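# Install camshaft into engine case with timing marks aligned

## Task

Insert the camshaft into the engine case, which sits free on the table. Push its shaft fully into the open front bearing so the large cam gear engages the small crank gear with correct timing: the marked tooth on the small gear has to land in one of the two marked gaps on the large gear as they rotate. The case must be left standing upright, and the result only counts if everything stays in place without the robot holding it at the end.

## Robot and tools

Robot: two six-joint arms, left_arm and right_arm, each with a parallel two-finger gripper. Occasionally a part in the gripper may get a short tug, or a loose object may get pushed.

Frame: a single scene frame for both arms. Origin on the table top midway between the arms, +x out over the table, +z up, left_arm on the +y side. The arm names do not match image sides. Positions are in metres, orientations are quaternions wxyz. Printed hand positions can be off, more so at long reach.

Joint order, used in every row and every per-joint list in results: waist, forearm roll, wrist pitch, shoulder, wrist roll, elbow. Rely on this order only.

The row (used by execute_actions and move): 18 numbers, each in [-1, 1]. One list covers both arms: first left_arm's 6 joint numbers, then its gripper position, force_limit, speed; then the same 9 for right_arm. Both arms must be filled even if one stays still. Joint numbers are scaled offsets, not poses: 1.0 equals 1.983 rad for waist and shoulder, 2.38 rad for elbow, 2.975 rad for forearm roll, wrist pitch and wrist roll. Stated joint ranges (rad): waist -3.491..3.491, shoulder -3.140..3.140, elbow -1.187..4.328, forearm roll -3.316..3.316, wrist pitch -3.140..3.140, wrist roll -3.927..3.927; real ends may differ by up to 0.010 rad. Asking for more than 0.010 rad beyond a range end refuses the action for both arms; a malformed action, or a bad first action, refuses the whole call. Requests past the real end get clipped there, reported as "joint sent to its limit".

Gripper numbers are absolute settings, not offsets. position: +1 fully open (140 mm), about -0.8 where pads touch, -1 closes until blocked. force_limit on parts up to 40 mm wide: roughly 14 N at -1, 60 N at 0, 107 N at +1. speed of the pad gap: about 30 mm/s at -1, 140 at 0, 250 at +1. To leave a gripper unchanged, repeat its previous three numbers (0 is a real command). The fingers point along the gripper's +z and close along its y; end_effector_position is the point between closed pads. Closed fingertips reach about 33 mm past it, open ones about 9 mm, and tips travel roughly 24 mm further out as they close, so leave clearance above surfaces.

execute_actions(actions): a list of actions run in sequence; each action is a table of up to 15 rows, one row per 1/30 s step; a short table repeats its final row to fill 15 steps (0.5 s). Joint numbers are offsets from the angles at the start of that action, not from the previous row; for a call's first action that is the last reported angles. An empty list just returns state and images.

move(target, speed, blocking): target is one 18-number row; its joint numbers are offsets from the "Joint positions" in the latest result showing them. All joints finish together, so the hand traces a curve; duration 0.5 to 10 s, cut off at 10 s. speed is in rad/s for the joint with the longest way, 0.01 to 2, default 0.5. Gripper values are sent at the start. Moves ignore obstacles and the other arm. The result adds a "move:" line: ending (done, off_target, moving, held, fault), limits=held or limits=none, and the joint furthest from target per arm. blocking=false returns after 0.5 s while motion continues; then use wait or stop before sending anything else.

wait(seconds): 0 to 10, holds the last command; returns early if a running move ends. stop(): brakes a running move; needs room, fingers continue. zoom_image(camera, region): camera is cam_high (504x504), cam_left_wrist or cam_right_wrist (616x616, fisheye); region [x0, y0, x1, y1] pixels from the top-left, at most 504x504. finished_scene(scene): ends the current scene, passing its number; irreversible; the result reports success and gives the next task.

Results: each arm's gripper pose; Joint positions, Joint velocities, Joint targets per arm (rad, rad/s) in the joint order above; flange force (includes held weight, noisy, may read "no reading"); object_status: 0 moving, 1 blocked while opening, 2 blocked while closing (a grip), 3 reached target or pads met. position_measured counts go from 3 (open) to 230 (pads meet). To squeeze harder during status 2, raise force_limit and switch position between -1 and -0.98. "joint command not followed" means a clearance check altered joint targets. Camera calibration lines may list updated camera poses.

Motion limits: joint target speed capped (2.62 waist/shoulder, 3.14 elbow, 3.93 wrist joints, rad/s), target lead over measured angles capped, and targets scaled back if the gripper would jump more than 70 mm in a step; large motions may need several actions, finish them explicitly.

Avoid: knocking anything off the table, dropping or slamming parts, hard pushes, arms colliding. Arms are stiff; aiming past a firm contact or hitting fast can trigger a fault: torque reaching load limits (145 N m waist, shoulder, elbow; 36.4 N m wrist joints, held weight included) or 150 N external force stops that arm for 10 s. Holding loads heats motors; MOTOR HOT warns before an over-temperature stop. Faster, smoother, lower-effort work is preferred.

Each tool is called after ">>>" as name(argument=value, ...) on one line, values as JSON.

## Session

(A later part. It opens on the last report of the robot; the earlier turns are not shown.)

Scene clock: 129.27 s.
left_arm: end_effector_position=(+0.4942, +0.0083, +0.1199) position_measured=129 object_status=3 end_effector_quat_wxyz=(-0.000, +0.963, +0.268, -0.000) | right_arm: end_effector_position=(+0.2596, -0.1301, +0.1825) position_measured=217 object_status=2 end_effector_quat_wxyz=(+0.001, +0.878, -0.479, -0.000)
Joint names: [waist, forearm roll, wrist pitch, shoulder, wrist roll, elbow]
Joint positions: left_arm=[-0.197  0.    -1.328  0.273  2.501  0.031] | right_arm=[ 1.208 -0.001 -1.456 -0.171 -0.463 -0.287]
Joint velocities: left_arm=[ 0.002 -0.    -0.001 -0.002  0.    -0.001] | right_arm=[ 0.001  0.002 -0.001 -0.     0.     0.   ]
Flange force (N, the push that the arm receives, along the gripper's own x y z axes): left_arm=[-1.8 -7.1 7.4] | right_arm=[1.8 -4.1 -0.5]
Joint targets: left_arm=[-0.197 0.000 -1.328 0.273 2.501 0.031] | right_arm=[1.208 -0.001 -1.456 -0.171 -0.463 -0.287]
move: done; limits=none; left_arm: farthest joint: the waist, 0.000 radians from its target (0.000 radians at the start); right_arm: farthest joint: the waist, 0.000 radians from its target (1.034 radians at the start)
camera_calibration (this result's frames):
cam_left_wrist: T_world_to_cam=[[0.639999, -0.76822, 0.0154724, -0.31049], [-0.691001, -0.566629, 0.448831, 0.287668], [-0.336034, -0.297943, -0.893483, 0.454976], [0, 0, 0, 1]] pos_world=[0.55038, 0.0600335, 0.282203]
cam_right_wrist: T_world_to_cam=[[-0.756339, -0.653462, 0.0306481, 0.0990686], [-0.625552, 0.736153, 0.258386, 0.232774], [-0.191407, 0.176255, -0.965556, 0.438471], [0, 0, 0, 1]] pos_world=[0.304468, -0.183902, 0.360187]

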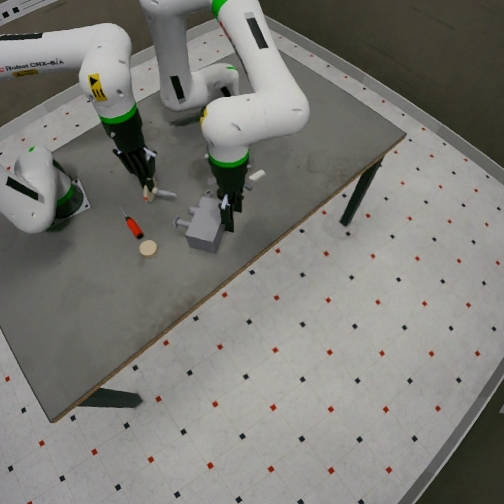

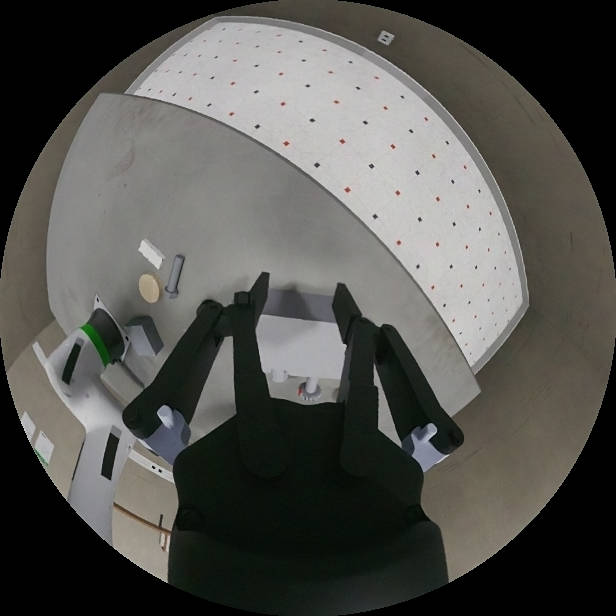

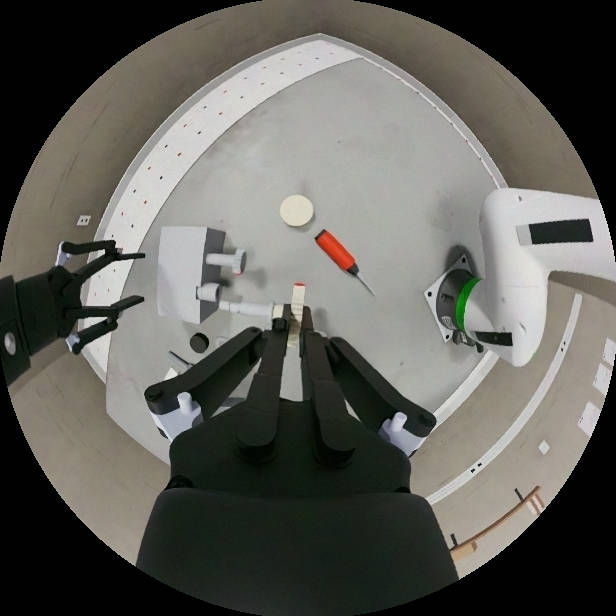

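>>> move(target=[-0.008,0,0.035,0.0104,0.0053,-0.0348,0,0,0, 0,0,0.0632,0.0282,0,-0.055,-1,0.3,-1], speed=0.12)

>>> move(target=[-0.0064,0,0.0007,-0.0036,0.0043,-0.0037,0,0,0, -0.0076,0,0,0.0185,0.005,0.0155,-1,0.3,-1], speed=0.02)

>>> zoom_image(camera="cam_right_wrist", region=[100,210,320,350])

Scene clock: 131.27 s.
left_arm: end_effector_position=(+0.4849, +0.0031, +0.0750) position_measured=129 object_status=3 end_effector_quat_wxyz=(+0.000, +0.963, +0.268, +0.000) | right_arm: end_effector_position=(+0.2628, -0.1246, +0.1073) position_measured=217 object_status=2 end_effector_quat_wxyz=(-0.000, +0.878, -0.479, -0.000)
Joint names: [waist, forearm roll, wrist pitch, shoulder, wrist roll, elbow]
Joint positions: left_arm=[-0.213  0.    -1.224  0.294  2.517 -0.052] | right_arm=[ 1.208 -0.001 -1.268 -0.115 -0.463 -0.418]
Joint velocities: left_arm=[ 0.     0.     0.002 -0.002 -0.001 -0.003] | right_arm=[-0.001  0.002  0.     0.    -0.    -0.   ]
Flange force (N, the push that the arm receives, along the gripper's own x y z axes): left_arm=[0.8 -8.0 6.5] | right_arm=[0.8 -2.0 0.1]
Joint targets: left_arm=[-0.213 0.000 -1.224 0.294 2.517 -0.052] | right_arm=[1.208 -0.001 -1.268 -0.115 -0.463 -0.418]
move: done; limits=none; left_arm: farthest joint: the waist, 0.000 radians from its target (0.015 radians at the start); right_arm: farthest joint: the waist, 0.000 radians from its target (0.000 radians at the start)
camera_calibration (this result's frames):
cam_left_wrist: T_world_to_cam=[[0.639926, -0.768269, 0.0160628, -0.30781], [-0.691323, -0.566457, 0.448552, 0.298653], [-0.33551, -0.298145, -0.893612, 0.409935], [0, 0, 0, 1]] pos_world=[0.540979, 0.0549134, 0.237306]
cam_right_wrist: T_world_to_cam=[[-0.756432, -0.653407, 0.029487, 0.107602], [-0.625636, 0.735959, 0.258736, 0.250149], [-0.190761, 0.177268, -0.965498, 0.365478], [0, 0, 0, 1]] pos_world=[0.307615, -0.178579, 0.284973]

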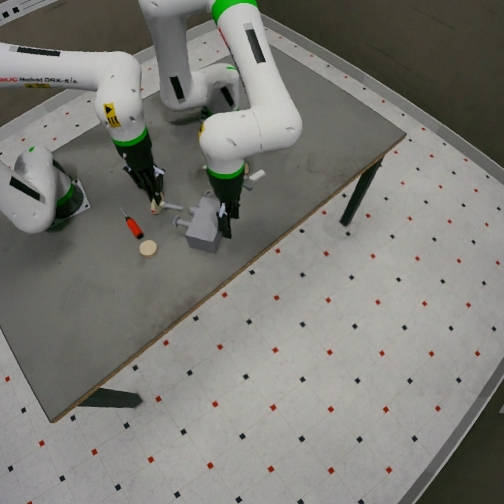

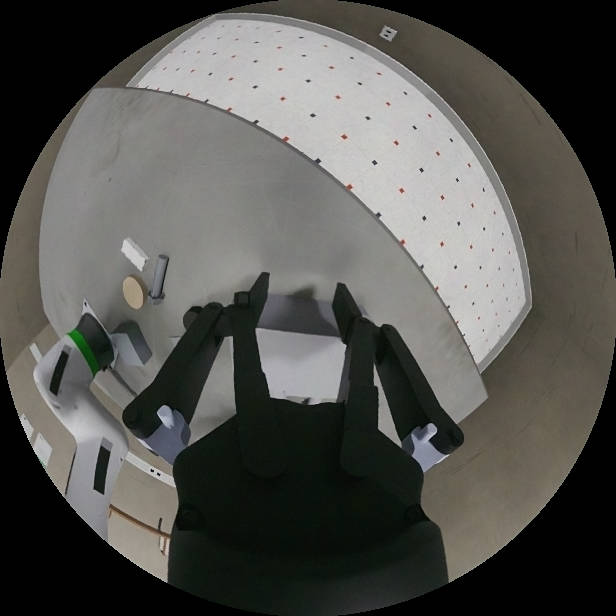

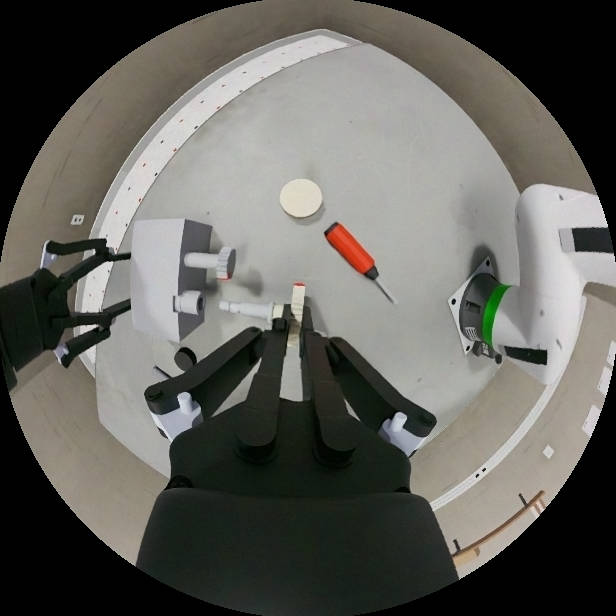

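Scene clock: 133.33 s.
left_arm: end_effector_position=(+0.4781, -0.0011, +0.0751) position_measured=129 object_status=3 end_effector_quat_wxyz=(+0.000, +0.963, +0.268, +0.000) | right_arm: end_effector_position=(+0.2744, -0.1163, +0.1088) position_measured=217 object_status=2 end_effector_quat_wxyz=(-0.000, +0.878, -0.479, -0.000)
Joint names: [waist, forearm roll, wrist pitch, shoulder, wrist roll, elbow]
Joint positions: left_arm=[-0.226  0.    -1.222  0.287  2.53  -0.061] | right_arm=[ 1.193 -0.001 -1.268 -0.078 -0.448 -0.381]
Joint velocities: left_arm=[ 0.     0.     0.002 -0.     0.    -0.   ] | right_arm=[-0.     0.    -0.001  0.     0.     0.   ]
Flange force (N, the push that the arm receives, along the gripper's own x y z axes): left_arm=[3.6 -3.6 3.8] | right_arm=[1.3 -3.4 0.5]
Joint targets: left_arm=[-0.226 0.000 -1.222 0.287 2.530 -0.061] | right_arm=[1.193 -0.001 -1.268 -0.078 -0.448 -0.381]
move: done; limits=none; left_arm: farthest joint: the waist, 0.000 radians from its target (0.012 radians at the start); right_arm: farthest joint: the waist, 0.000 radians from its target (0.015 radians at the start)
camera_calibration (this result's frames):
cam_left_wrist: T_world_to_cam=[[0.639998, -0.768201, 0.0164359, -0.306796], [-0.691435, -0.56645, 0.448387, 0.291521], [-0.335141, -0.298332, -0.893688, 0.406354], [0, 0, 0, 1]] pos_world=[0.534103, 0.0506798, 0.237482]
cam_right_wrist: T_world_to_cam=[[-0.756565, -0.653263, 0.0292836, 0.121826], [-0.62552, 0.736035, 0.258799, 0.250823], [-0.190618, 0.177481, -0.965487, 0.367665], [0, 0, 0, 1]] pos_world=[0.319148, -0.170284, 0.286496]

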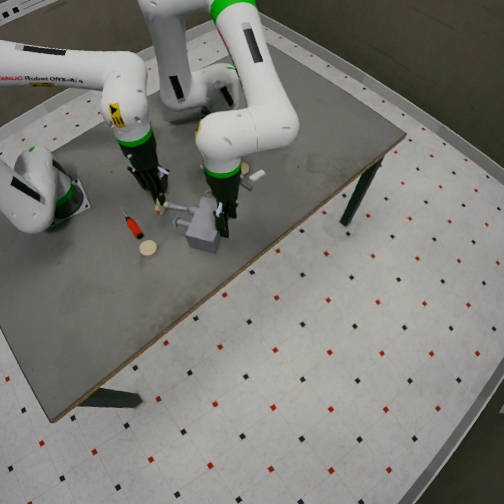

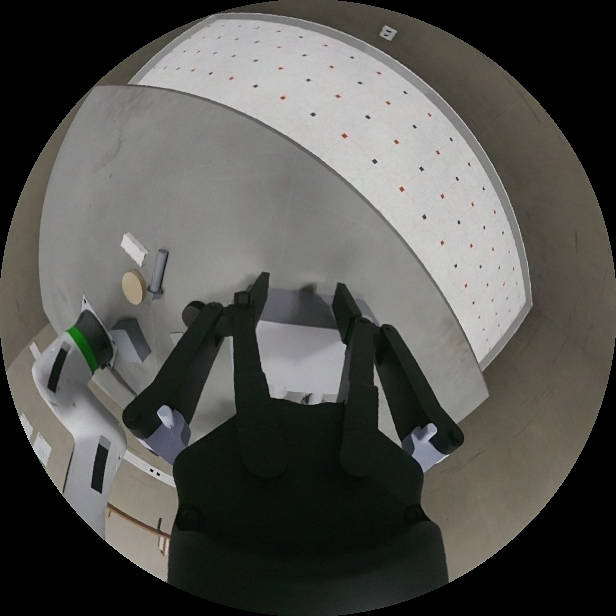

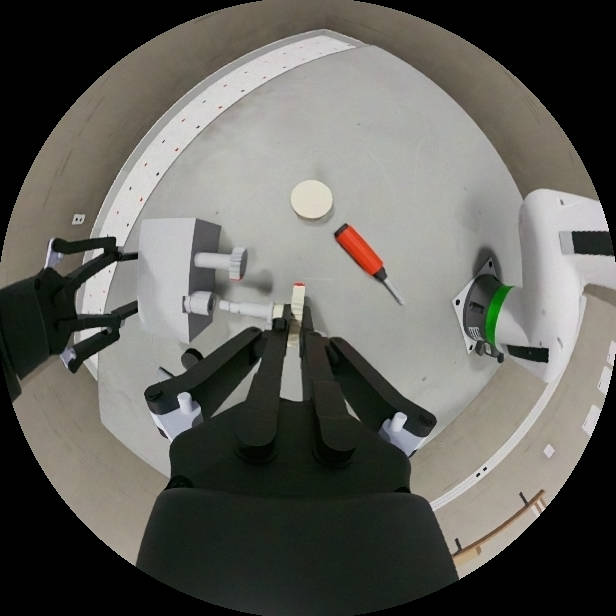

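Region (100, 210, 320, 350) of cam_right_wrist's 616x616 image, scaled by 2.291, with more detail than that image has; it fills the top 321 rows of this view, and the rest is white.

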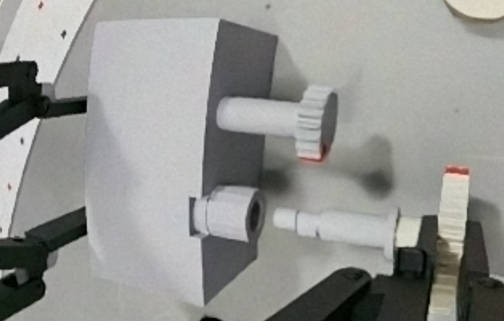

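>>> move(target=[-0.004,0,0.0004,-0.0022,0.0027,-0.0023,0,0,0, -0.0058,0,0.0017,0.013,0.0039,0.0088,-1,0.3,-1], speed=0.012)

>>> move(target=[0,0,0,0,0,0,0,0,0, -0.0058,0,0.0003,0.0124,0.0039,0.0099,-1,0.3,-1], speed=0.012)

>>> zoom_image(camera="cam_right_wrist", region=[100,210,320,350])

Scene clock: 136.67 s.
left_arm: end_effector_position=(+0.4738, -0.0037, +0.0752) position_measured=129 object_status=3 end_effector_quat_wxyz=(+0.000, +0.963, +0.269, +0.000) | right_arm: end_effector_position=(+0.2826, -0.1114, +0.1075) position_measured=217 object_status=2 end_effector_quat_wxyz=(-0.000, +0.878, -0.479, -0.000)
Joint names: [waist, forearm roll, wrist pitch, shoulder, wrist roll, elbow]
Joint positions: left_arm=[-0.234  0.    -1.221  0.282  2.538 -0.067] | right_arm=[ 1.182 -0.001 -1.263 -0.052 -0.437 -0.36 ]
Joint velocities: left_arm=[ 0.    -0.    -0.     0.001 -0.    -0.   ] | right_arm=[ 0.     0.002 -0.     0.     0.002  0.   ]
Flange force (N, the push that the arm receives, along the gripper's own x y z axes): left_arm=[3.5 -2.5 5.7] | right_arm=[-0.1 -0.6 -0.1]
Joint targets: left_arm=[-0.234 0.000 -1.221 0.282 2.538 -0.067] | right_arm=[1.182 -0.001 -1.263 -0.052 -0.437 -0.360]
move: done; limits=none; left_arm: farthest joint: the waist, 0.000 radians from its target (0.008 radians at the start); right_arm: farthest joint: the waist, 0.000 radians from its target (0.012 radians at the start)
camera_calibration (this result's frames):
cam_left_wrist: T_world_to_cam=[[0.640074, -0.768136, 0.0165089, -0.306068], [-0.691409, -0.566503, 0.44836, 0.287039], [-0.335049, -0.298398, -0.8937, 0.404142], [0, 0, 0, 1]] pos_world=[0.529775, 0.0481017, 0.237538]
cam_right_wrist: T_world_to_cam=[[-0.756506, -0.653341, 0.0290645, 0.131293], [-0.625622, 0.735926, 0.258861, 0.252721], [-0.190514, 0.177647, -0.965477, 0.367103], [0, 0, 0, 1]] pos_world=[0.32737, -0.16542, 0.285194]

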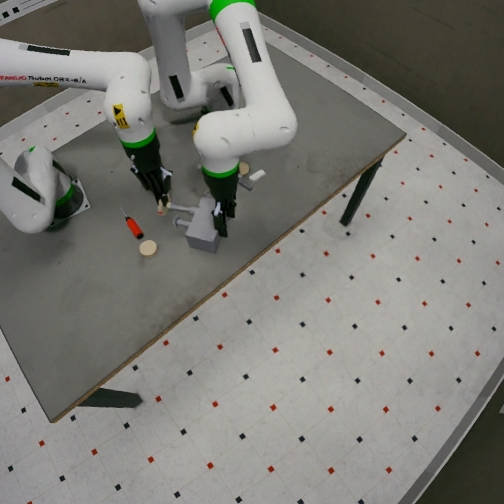

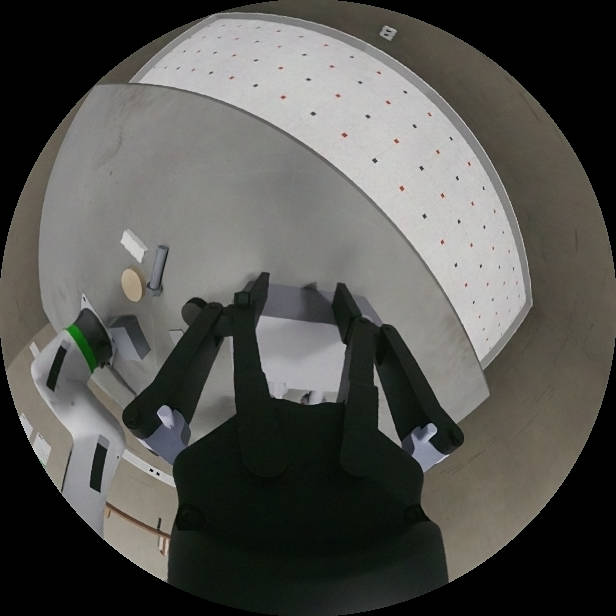

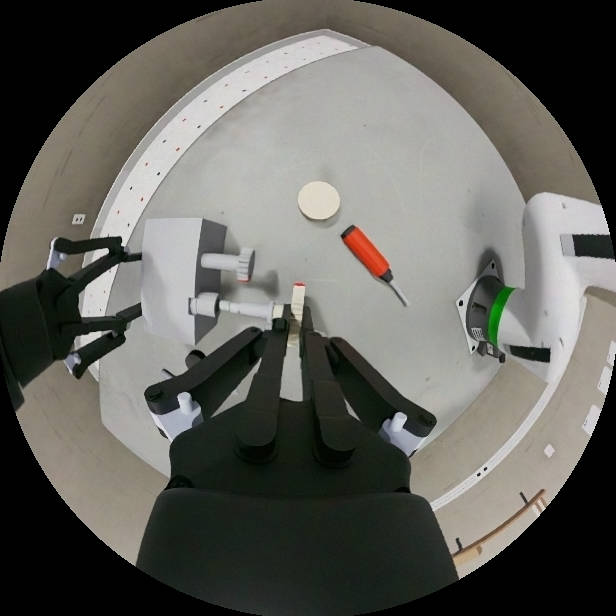

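Scene clock: 138.93 s.
left_arm: end_effector_position=(+0.4738, -0.0037, +0.0752) position_measured=129 object_status=3 end_effector_quat_wxyz=(+0.000, +0.963, +0.269, +0.000) | right_arm: end_effector_position=(+0.2912, -0.1066, +0.1076) position_measured=217 object_status=2 end_effector_quat_wxyz=(-0.001, +0.878, -0.479, -0.000)
Joint names: [waist, forearm roll, wrist pitch, shoulder, wrist roll, elbow]
Joint positions: left_arm=[-0.234  0.    -1.221  0.282  2.538 -0.067] | right_arm=[ 1.17  -0.001 -1.261 -0.028 -0.425 -0.336]
Joint velocities: left_arm=[-0.001 -0.001  0.001 -0.001  0.    -0.   ] | right_arm=[-0.    -0.003  0.    -0.     0.001  0.   ]
Flange force (N, the push that the arm receives, along the gripper's own x y z axes): left_arm=[3.2 -3.8 4.6] | right_arm=[0.2 -3.6 3.6]
Joint targets: left_arm=[-0.234 0.000 -1.221 0.282 2.538 -0.067] | right_arm=[1.170 -0.001 -1.262 -0.028 -0.425 -0.336]
move: done; limits=none; left_arm: farthest joint: the waist, 0.000 radians from its target (0.000 radians at the start); right_arm: farthest joint: the waist, 0.001 radians from its target (0.011 radians at the start)
camera_calibration (this result's frames):
cam_left_wrist: T_world_to_cam=[[0.640104, -0.768111, 0.0165294, -0.30609], [-0.691397, -0.566526, 0.448351, 0.287032], [-0.335019, -0.29842, -0.893704, 0.40413], [0, 0, 0, 1]] pos_world=[0.529774, 0.0481004, 0.237541]
cam_right_wrist: T_world_to_cam=[[-0.75645, -0.653429, 0.0285212, 0.140921], [-0.62581, 0.735775, 0.25884, 0.254545], [-0.190119, 0.177951, -0.965499, 0.367849], [0, 0, 0, 1]] pos_world=[0.335831, -0.160665, 0.285253]

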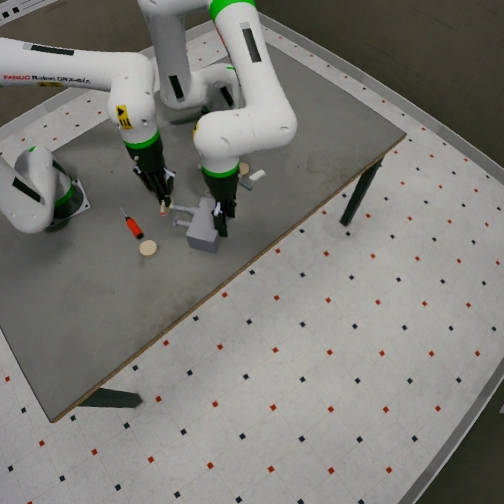

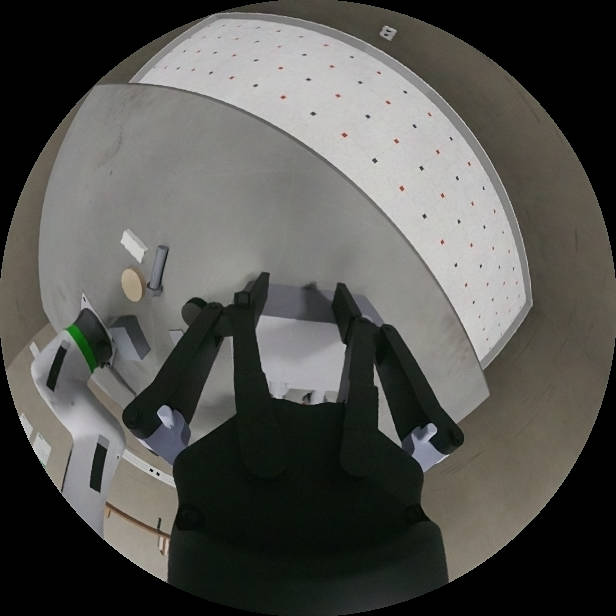

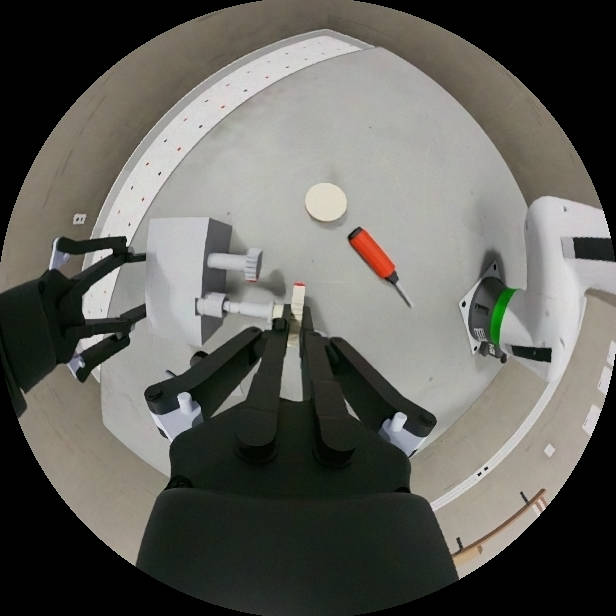

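Region (100, 210, 320, 350) of cam_right_wrist's 616x616 image, scaled by 2.291, with more detail than that image has; it fills the top 321 rows of this view, and the rest is white.

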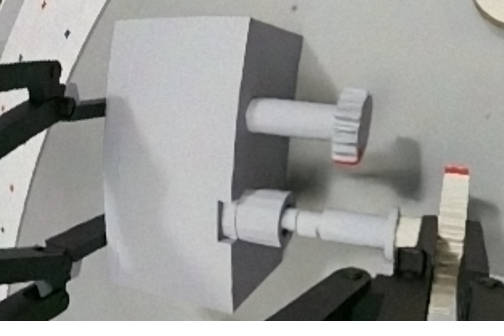

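Slightly high (case lifted); lower 0.6 mm while advancing.

>>> move(target=[0,0,0,0,0,0,0,0,0, -0.005,0,-0.0002,0.0126,0.0034,0.0097,-1,0.3,-1], speed=0.012)

>>> move(target=[0,0,0,0,0,0,0,0,0, -0.004,0,0,0.01,0.0027,0.0084,-1,0.3,-1], speed=0.012)

>>> zoom_image(camera="cam_right_wrist", region=[100,210,320,350])

Scene clock: 141.47 s.
left_arm: end_effector_position=(+0.4738, -0.0037, +0.0752) position_measured=129 object_status=3 end_effector_quat_wxyz=(+0.000, +0.963, +0.269, +0.000) | right_arm: end_effector_position=(+0.2988, -0.1022, +0.1070) position_measured=217 object_status=2 end_effector_quat_wxyz=(+0.001, +0.878, -0.479, -0.000)
Joint names: [waist, forearm roll, wrist pitch, shoulder, wrist roll, elbow]
Joint positions: left_arm=[-0.234  0.    -1.221  0.282  2.538 -0.067] | right_arm=[ 1.16  -0.001 -1.262 -0.003 -0.415 -0.313]
Joint velocities: left_arm=[ 0.001  0.    -0.001 -0.001 -0.    -0.002] | right_arm=[ 0.     0.002  0.     0.     0.001 -0.   ]
Flange force (N, the push that the arm receives, along the gripper's own x y z axes): left_arm=[5.4 -5.2 6.5] | right_arm=[-0.3 -2.6 1.6]
Joint targets: left_arm=[-0.234 0.000 -1.221 0.282 2.538 -0.067] | right_arm=[1.160 -0.001 -1.262 -0.003 -0.415 -0.313]
move: done; limits=none; left_arm: farthest joint: the waist, 0.000 radians from its target (0.000 radians at the start); right_arm: farthest joint: the waist, 0.000 radians from its target (0.010 radians at the start)
camera_calibration (this result's frames):
cam_left_wrist: T_world_to_cam=[[0.640104, -0.768111, 0.0165152, -0.306084], [-0.69139, -0.566529, 0.448358, 0.287026], [-0.335032, -0.298414, -0.893702, 0.404135], [0, 0, 0, 1]] pos_world=[0.529771, 0.0481017, 0.237541]
cam_right_wrist: T_world_to_cam=[[-0.756278, -0.65352, 0.0309145, 0.149235], [-0.625607, 0.736188, 0.258152, 0.256329], [-0.191466, 0.175894, -0.96561, 0.368126], [0, 0, 0, 1]] pos_world=[0.343708, -0.155929, 0.284681]

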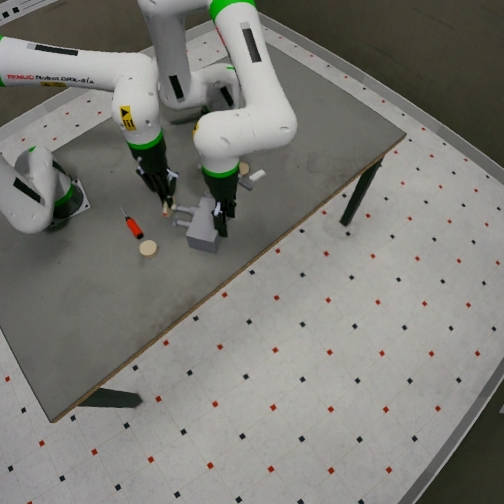

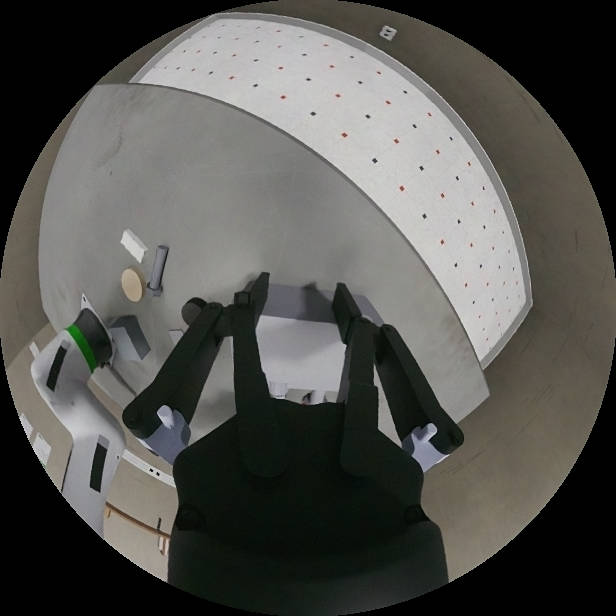

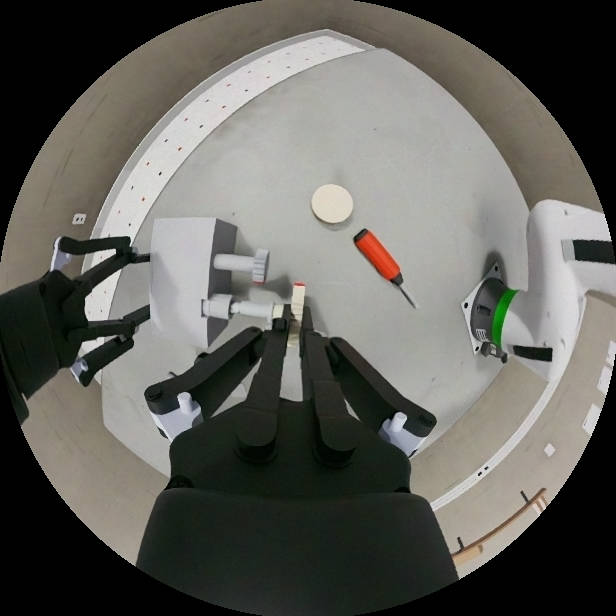

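Scene clock: 143.37 s.
left_arm: end_effector_position=(+0.4738, -0.0037, +0.0752) position_measured=129 object_status=3 end_effector_quat_wxyz=(+0.000, +0.963, +0.269, +0.000) | right_arm: end_effector_position=(+0.3055, -0.0980, +0.1070) position_measured=217 object_status=2 end_effector_quat_wxyz=(+0.001, +0.878, -0.479, -0.000)
Joint names: [waist, forearm roll, wrist pitch, shoulder, wrist roll, elbow]
Joint positions: left_arm=[-0.234  0.    -1.221  0.282  2.538 -0.067] | right_arm=[ 1.152 -0.001 -1.262  0.017 -0.407 -0.293]
Joint velocities: left_arm=[-0.001 -0.     0.001 -0.    -0.     0.003] | right_arm=[ 0.001 -0.     0.001 -0.    -0.001  0.   ]
Flange force (N, the push that the arm receives, along the gripper's own x y z axes): left_arm=[4.5 -1.6 4.8] | right_arm=[0.1 -1.9 1.0]
Joint targets: left_arm=[-0.234 0.000 -1.221 0.282 2.538 -0.067] | right_arm=[1.152 -0.001 -1.262 0.017 -0.407 -0.293]
move: done; limits=none; left_arm: farthest joint: the waist, 0.000 radians from its target (0.000 radians at the start); right_arm: farthest joint: the waist, 0.000 radians from its target (0.008 radians at the start)
camera_calibration (this result's frames):
cam_left_wrist: T_world_to_cam=[[0.640104, -0.768111, 0.0165151, -0.306084], [-0.69139, -0.566529, 0.448358, 0.287026], [-0.335032, -0.298414, -0.893702, 0.404135], [0, 0, 0, 1]] pos_world=[0.529771, 0.0481016, 0.237541]
cam_right_wrist: T_world_to_cam=[[-0.756215, -0.653599, 0.0307664, 0.157008], [-0.625701, 0.736091, 0.258204, 0.257467], [-0.191409, 0.176007, -0.9656, 0.368674], [0, 0, 0, 1]] pos_world=[0.350396, -0.151788, 0.284682]

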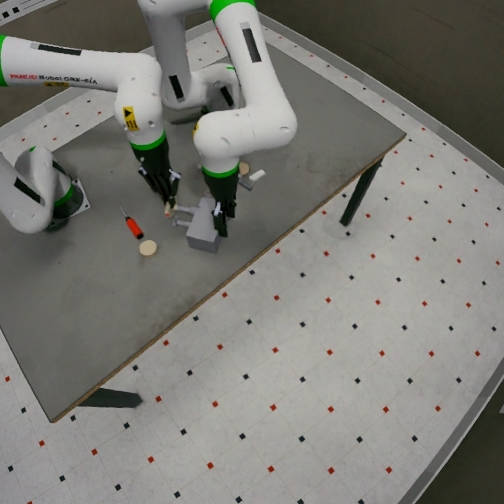

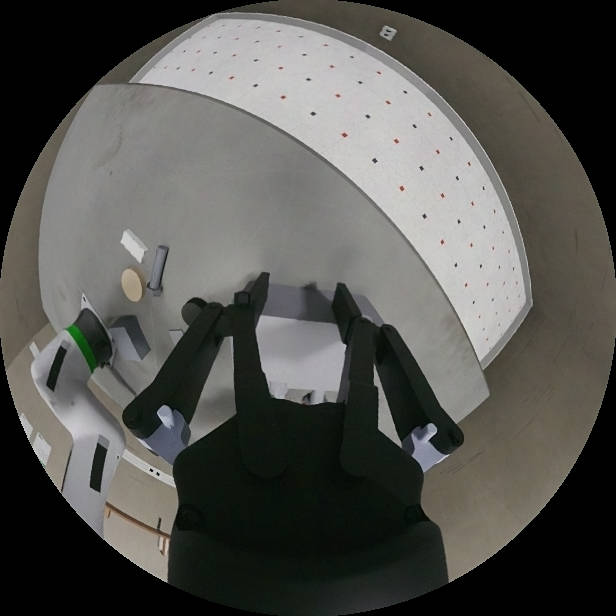

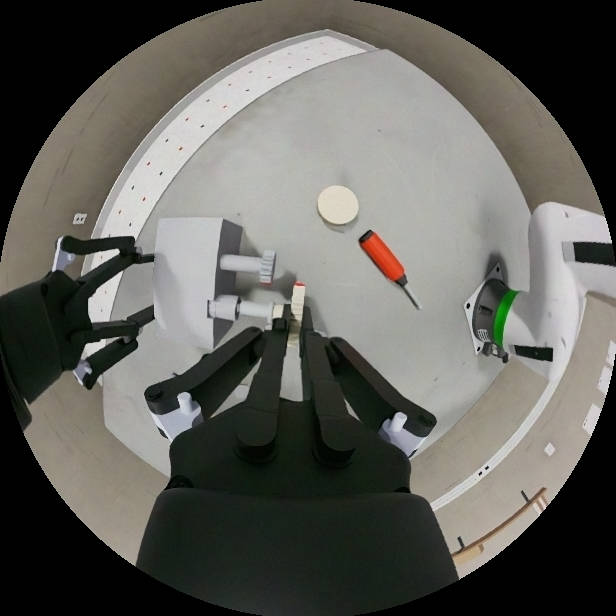

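Region (100, 210, 320, 350) of cam_right_wrist's 616x616 image, scaled by 2.291, with more detail than that image has; it fills the top 321 rows of this view, and the rest is white.

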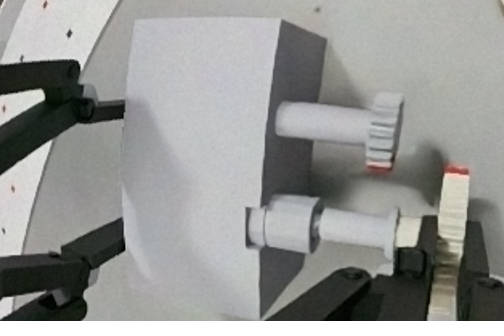

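>>> move(target=[0,0,0,0,0,0,0,0,0, -0.0039,0,-0.0002,0.01,0.0026,0.0086,-1,0.3,-1], speed=0.012)

>>> move(target=[0,0,0,0,0,0,0,0,0, -0.0037,0,-0.0003,0.01,0.0025,0.0088,-1,0.3,-1], speed=0.012)

>>> zoom_image(camera="cam_right_wrist", region=[220,245,320,325])

Scene clock: 145.50 s.
left_arm: end_effector_position=(+0.4739, -0.0037, +0.0752) position_measured=129 object_status=3 end_effector_quat_wxyz=(+0.000, +0.963, +0.269, +0.000) | right_arm: end_effector_position=(+0.3121, -0.0940, +0.1070) position_measured=218 object_status=2 end_effector_quat_wxyz=(+0.001, +0.878, -0.479, -0.000)
Joint names: [waist, forearm roll, wrist pitch, shoulder, wrist roll, elbow]
Joint positions: left_arm=[-0.234  0.    -1.221  0.282  2.538 -0.066] | right_arm=[ 1.144 -0.001 -1.263  0.037 -0.399 -0.273]
Joint velocities: left_arm=[-0.001  0.    -0.001 -0.    -0.001 -0.001] | right_arm=[-0.001  0.     0.     0.    -0.001  0.   ]
Flange force (N, the push that the arm receives, along the gripper's own x y z axes): left_arm=[51.2 9.8 9.9] | right_arm=[-12.8 56.1 -17.1]
Joint targets: left_arm=[-0.234 0.000 -1.221 0.282 2.538 -0.067] | right_arm=[1.144 -0.001 -1.262 0.037 -0.399 -0.273]
move: done; limits=none; left_arm: farthest joint: the elbow, 0.001 radians from its target (0.000 radians at the start); right_arm: farthest joint: the waist, 0.000 radians from its target (0.008 radians at the start)
camera_calibration (this result's frames):
cam_left_wrist: T_world_to_cam=[[0.6401, -0.76811, 0.0166966, -0.306165], [-0.691492, -0.566507, 0.448227, 0.287125], [-0.334829, -0.298456, -0.893764, 0.404083], [0, 0, 0, 1]] pos_world=[0.529819, 0.0480906, 0.23757]
cam_right_wrist: T_world_to_cam=[[-0.75623, -0.653564, 0.0311385, 0.164634], [-0.62559, 0.736166, 0.258256, 0.258577], [-0.19171, 0.175821, -0.965575, 0.369311], [0, 0, 0, 1]] pos_world=[0.357065, -0.14769, 0.284692]

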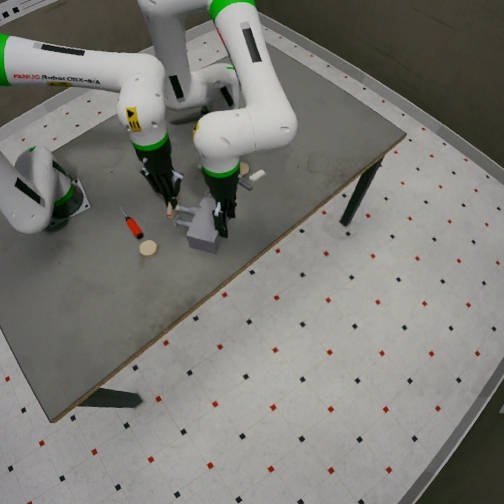

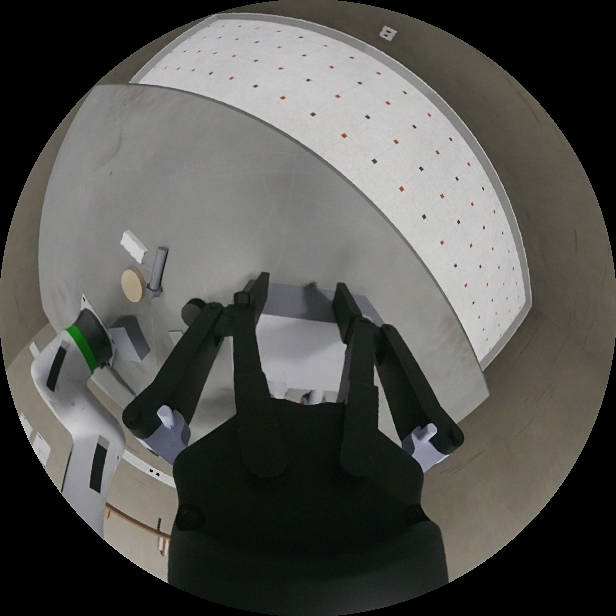

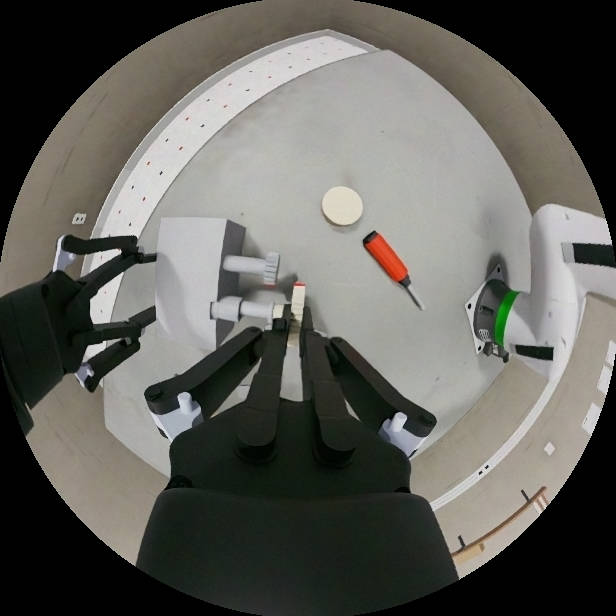

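Scene clock: 156.23 s.
left_arm: end_effector_position=(+0.4739, -0.0037, +0.0752) position_measured=129 object_status=3 end_effector_quat_wxyz=(+0.000, +0.963, +0.269, +0.000) | right_arm: end_effector_position=(+0.3132, -0.0933, +0.1065) position_measured=218 object_status=2 end_effector_quat_wxyz=(+0.003, +0.878, -0.479, -0.002)
Joint names: [waist, forearm roll, wrist pitch, shoulder, wrist roll, elbow]
Joint positions: left_arm=[-0.234  0.    -1.221  0.282  2.538 -0.066] | right_arm=[ 1.142 -0.003 -1.266  0.044 -0.397 -0.266]
Joint velocities: left_arm=[ 0.001  0.    -0.     0.     0.     0.001] | right_arm=[ 0.001  0.     0.001  0.     0.001 -0.   ]
Flange force (N, the push that the arm receives, along the gripper's own x y z axes): left_arm=[90.5 0.0 -18.5] | right_arm=[-8.7 58.5 -24.1]
Joint targets: left_arm=[-0.234 0.000 -1.221 0.282 2.538 -0.066] | right_arm=[1.142 -0.001 -1.264 0.044 -0.397 -0.265]
TORQUE FAULT: the external load on the wrist pitch of the right arm reached its load limit, and that arm stopped for 10 seconds. That time counts as 17 of the actions that you can send in this scene. A torque fault stops only its own arm. That arm's remaining commands of this call were not run. That arm holds where it stopped, with its grip as last carried out, and accepts commands again: back off and push less far. That arm stops again, at the same cost, whenever a joint's load reaches its limit.
move: fault (right_arm); limits=none; left_arm: farthest joint: the waist, 0.000 radians from its target (0.000 radians at the start); right_arm: farthest joint: the elbow, 0.014 radians from its target (0.021 radians at the start)
camera_calibration (this result's frames):
cam_left_wrist: T_world_to_cam=[[0.6401, -0.76811, 0.0166966, -0.306165], [-0.691492, -0.566507, 0.448228, 0.287124], [-0.334829, -0.298456, -0.893764, 0.404083], [0, 0, 0, 1]] pos_world=[0.529819, 0.0480906, 0.23757]
cam_right_wrist: T_world_to_cam=[[-0.756461, -0.653087, 0.035272, 0.165595], [-0.624231, 0.73703, 0.259078, 0.258398], [-0.195197, 0.173965, -0.965212, 0.369812], [0, 0, 0, 1]] pos_world=[0.358753, -0.146634, 0.284161]

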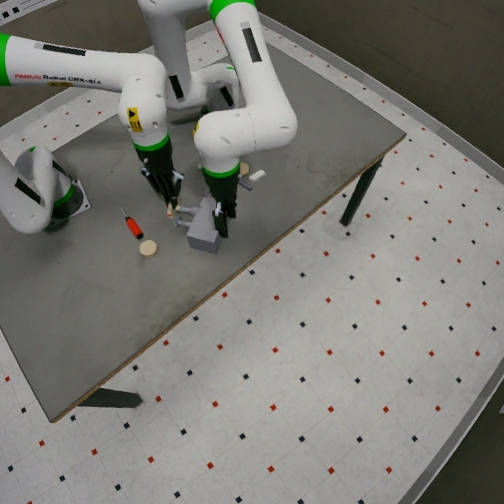

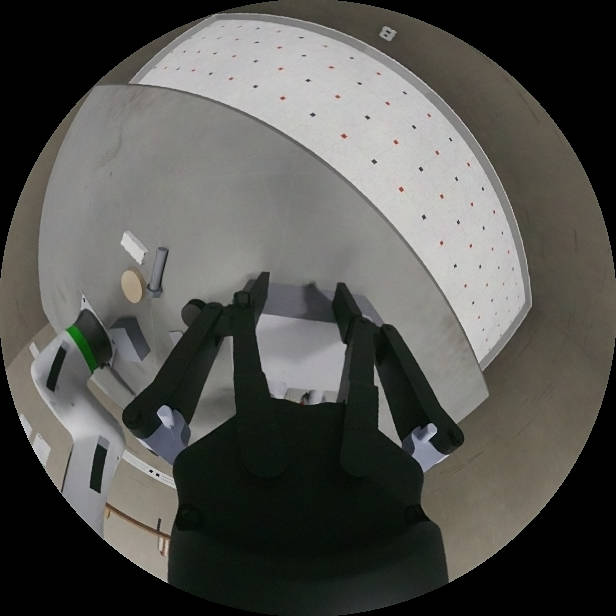

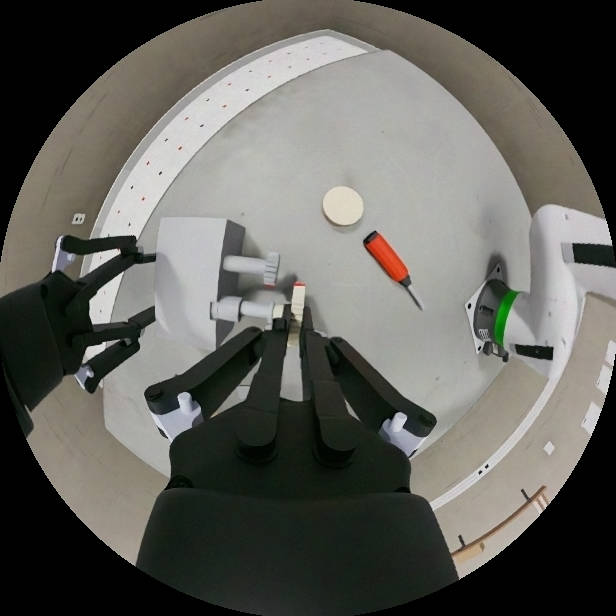

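Region (220, 245, 320, 325) of cam_right_wrist's 616x616 image, scaled by 5.040, with more detail than that image has; it fills the top 403 rows of this view, and the rest is white.

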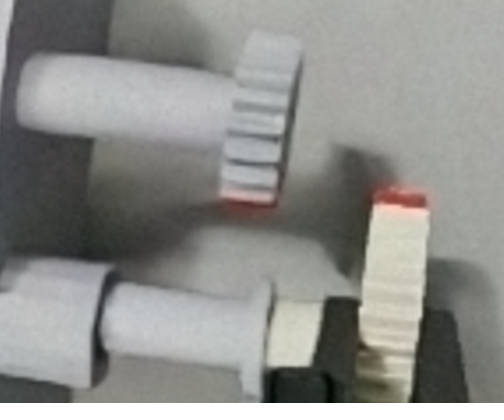

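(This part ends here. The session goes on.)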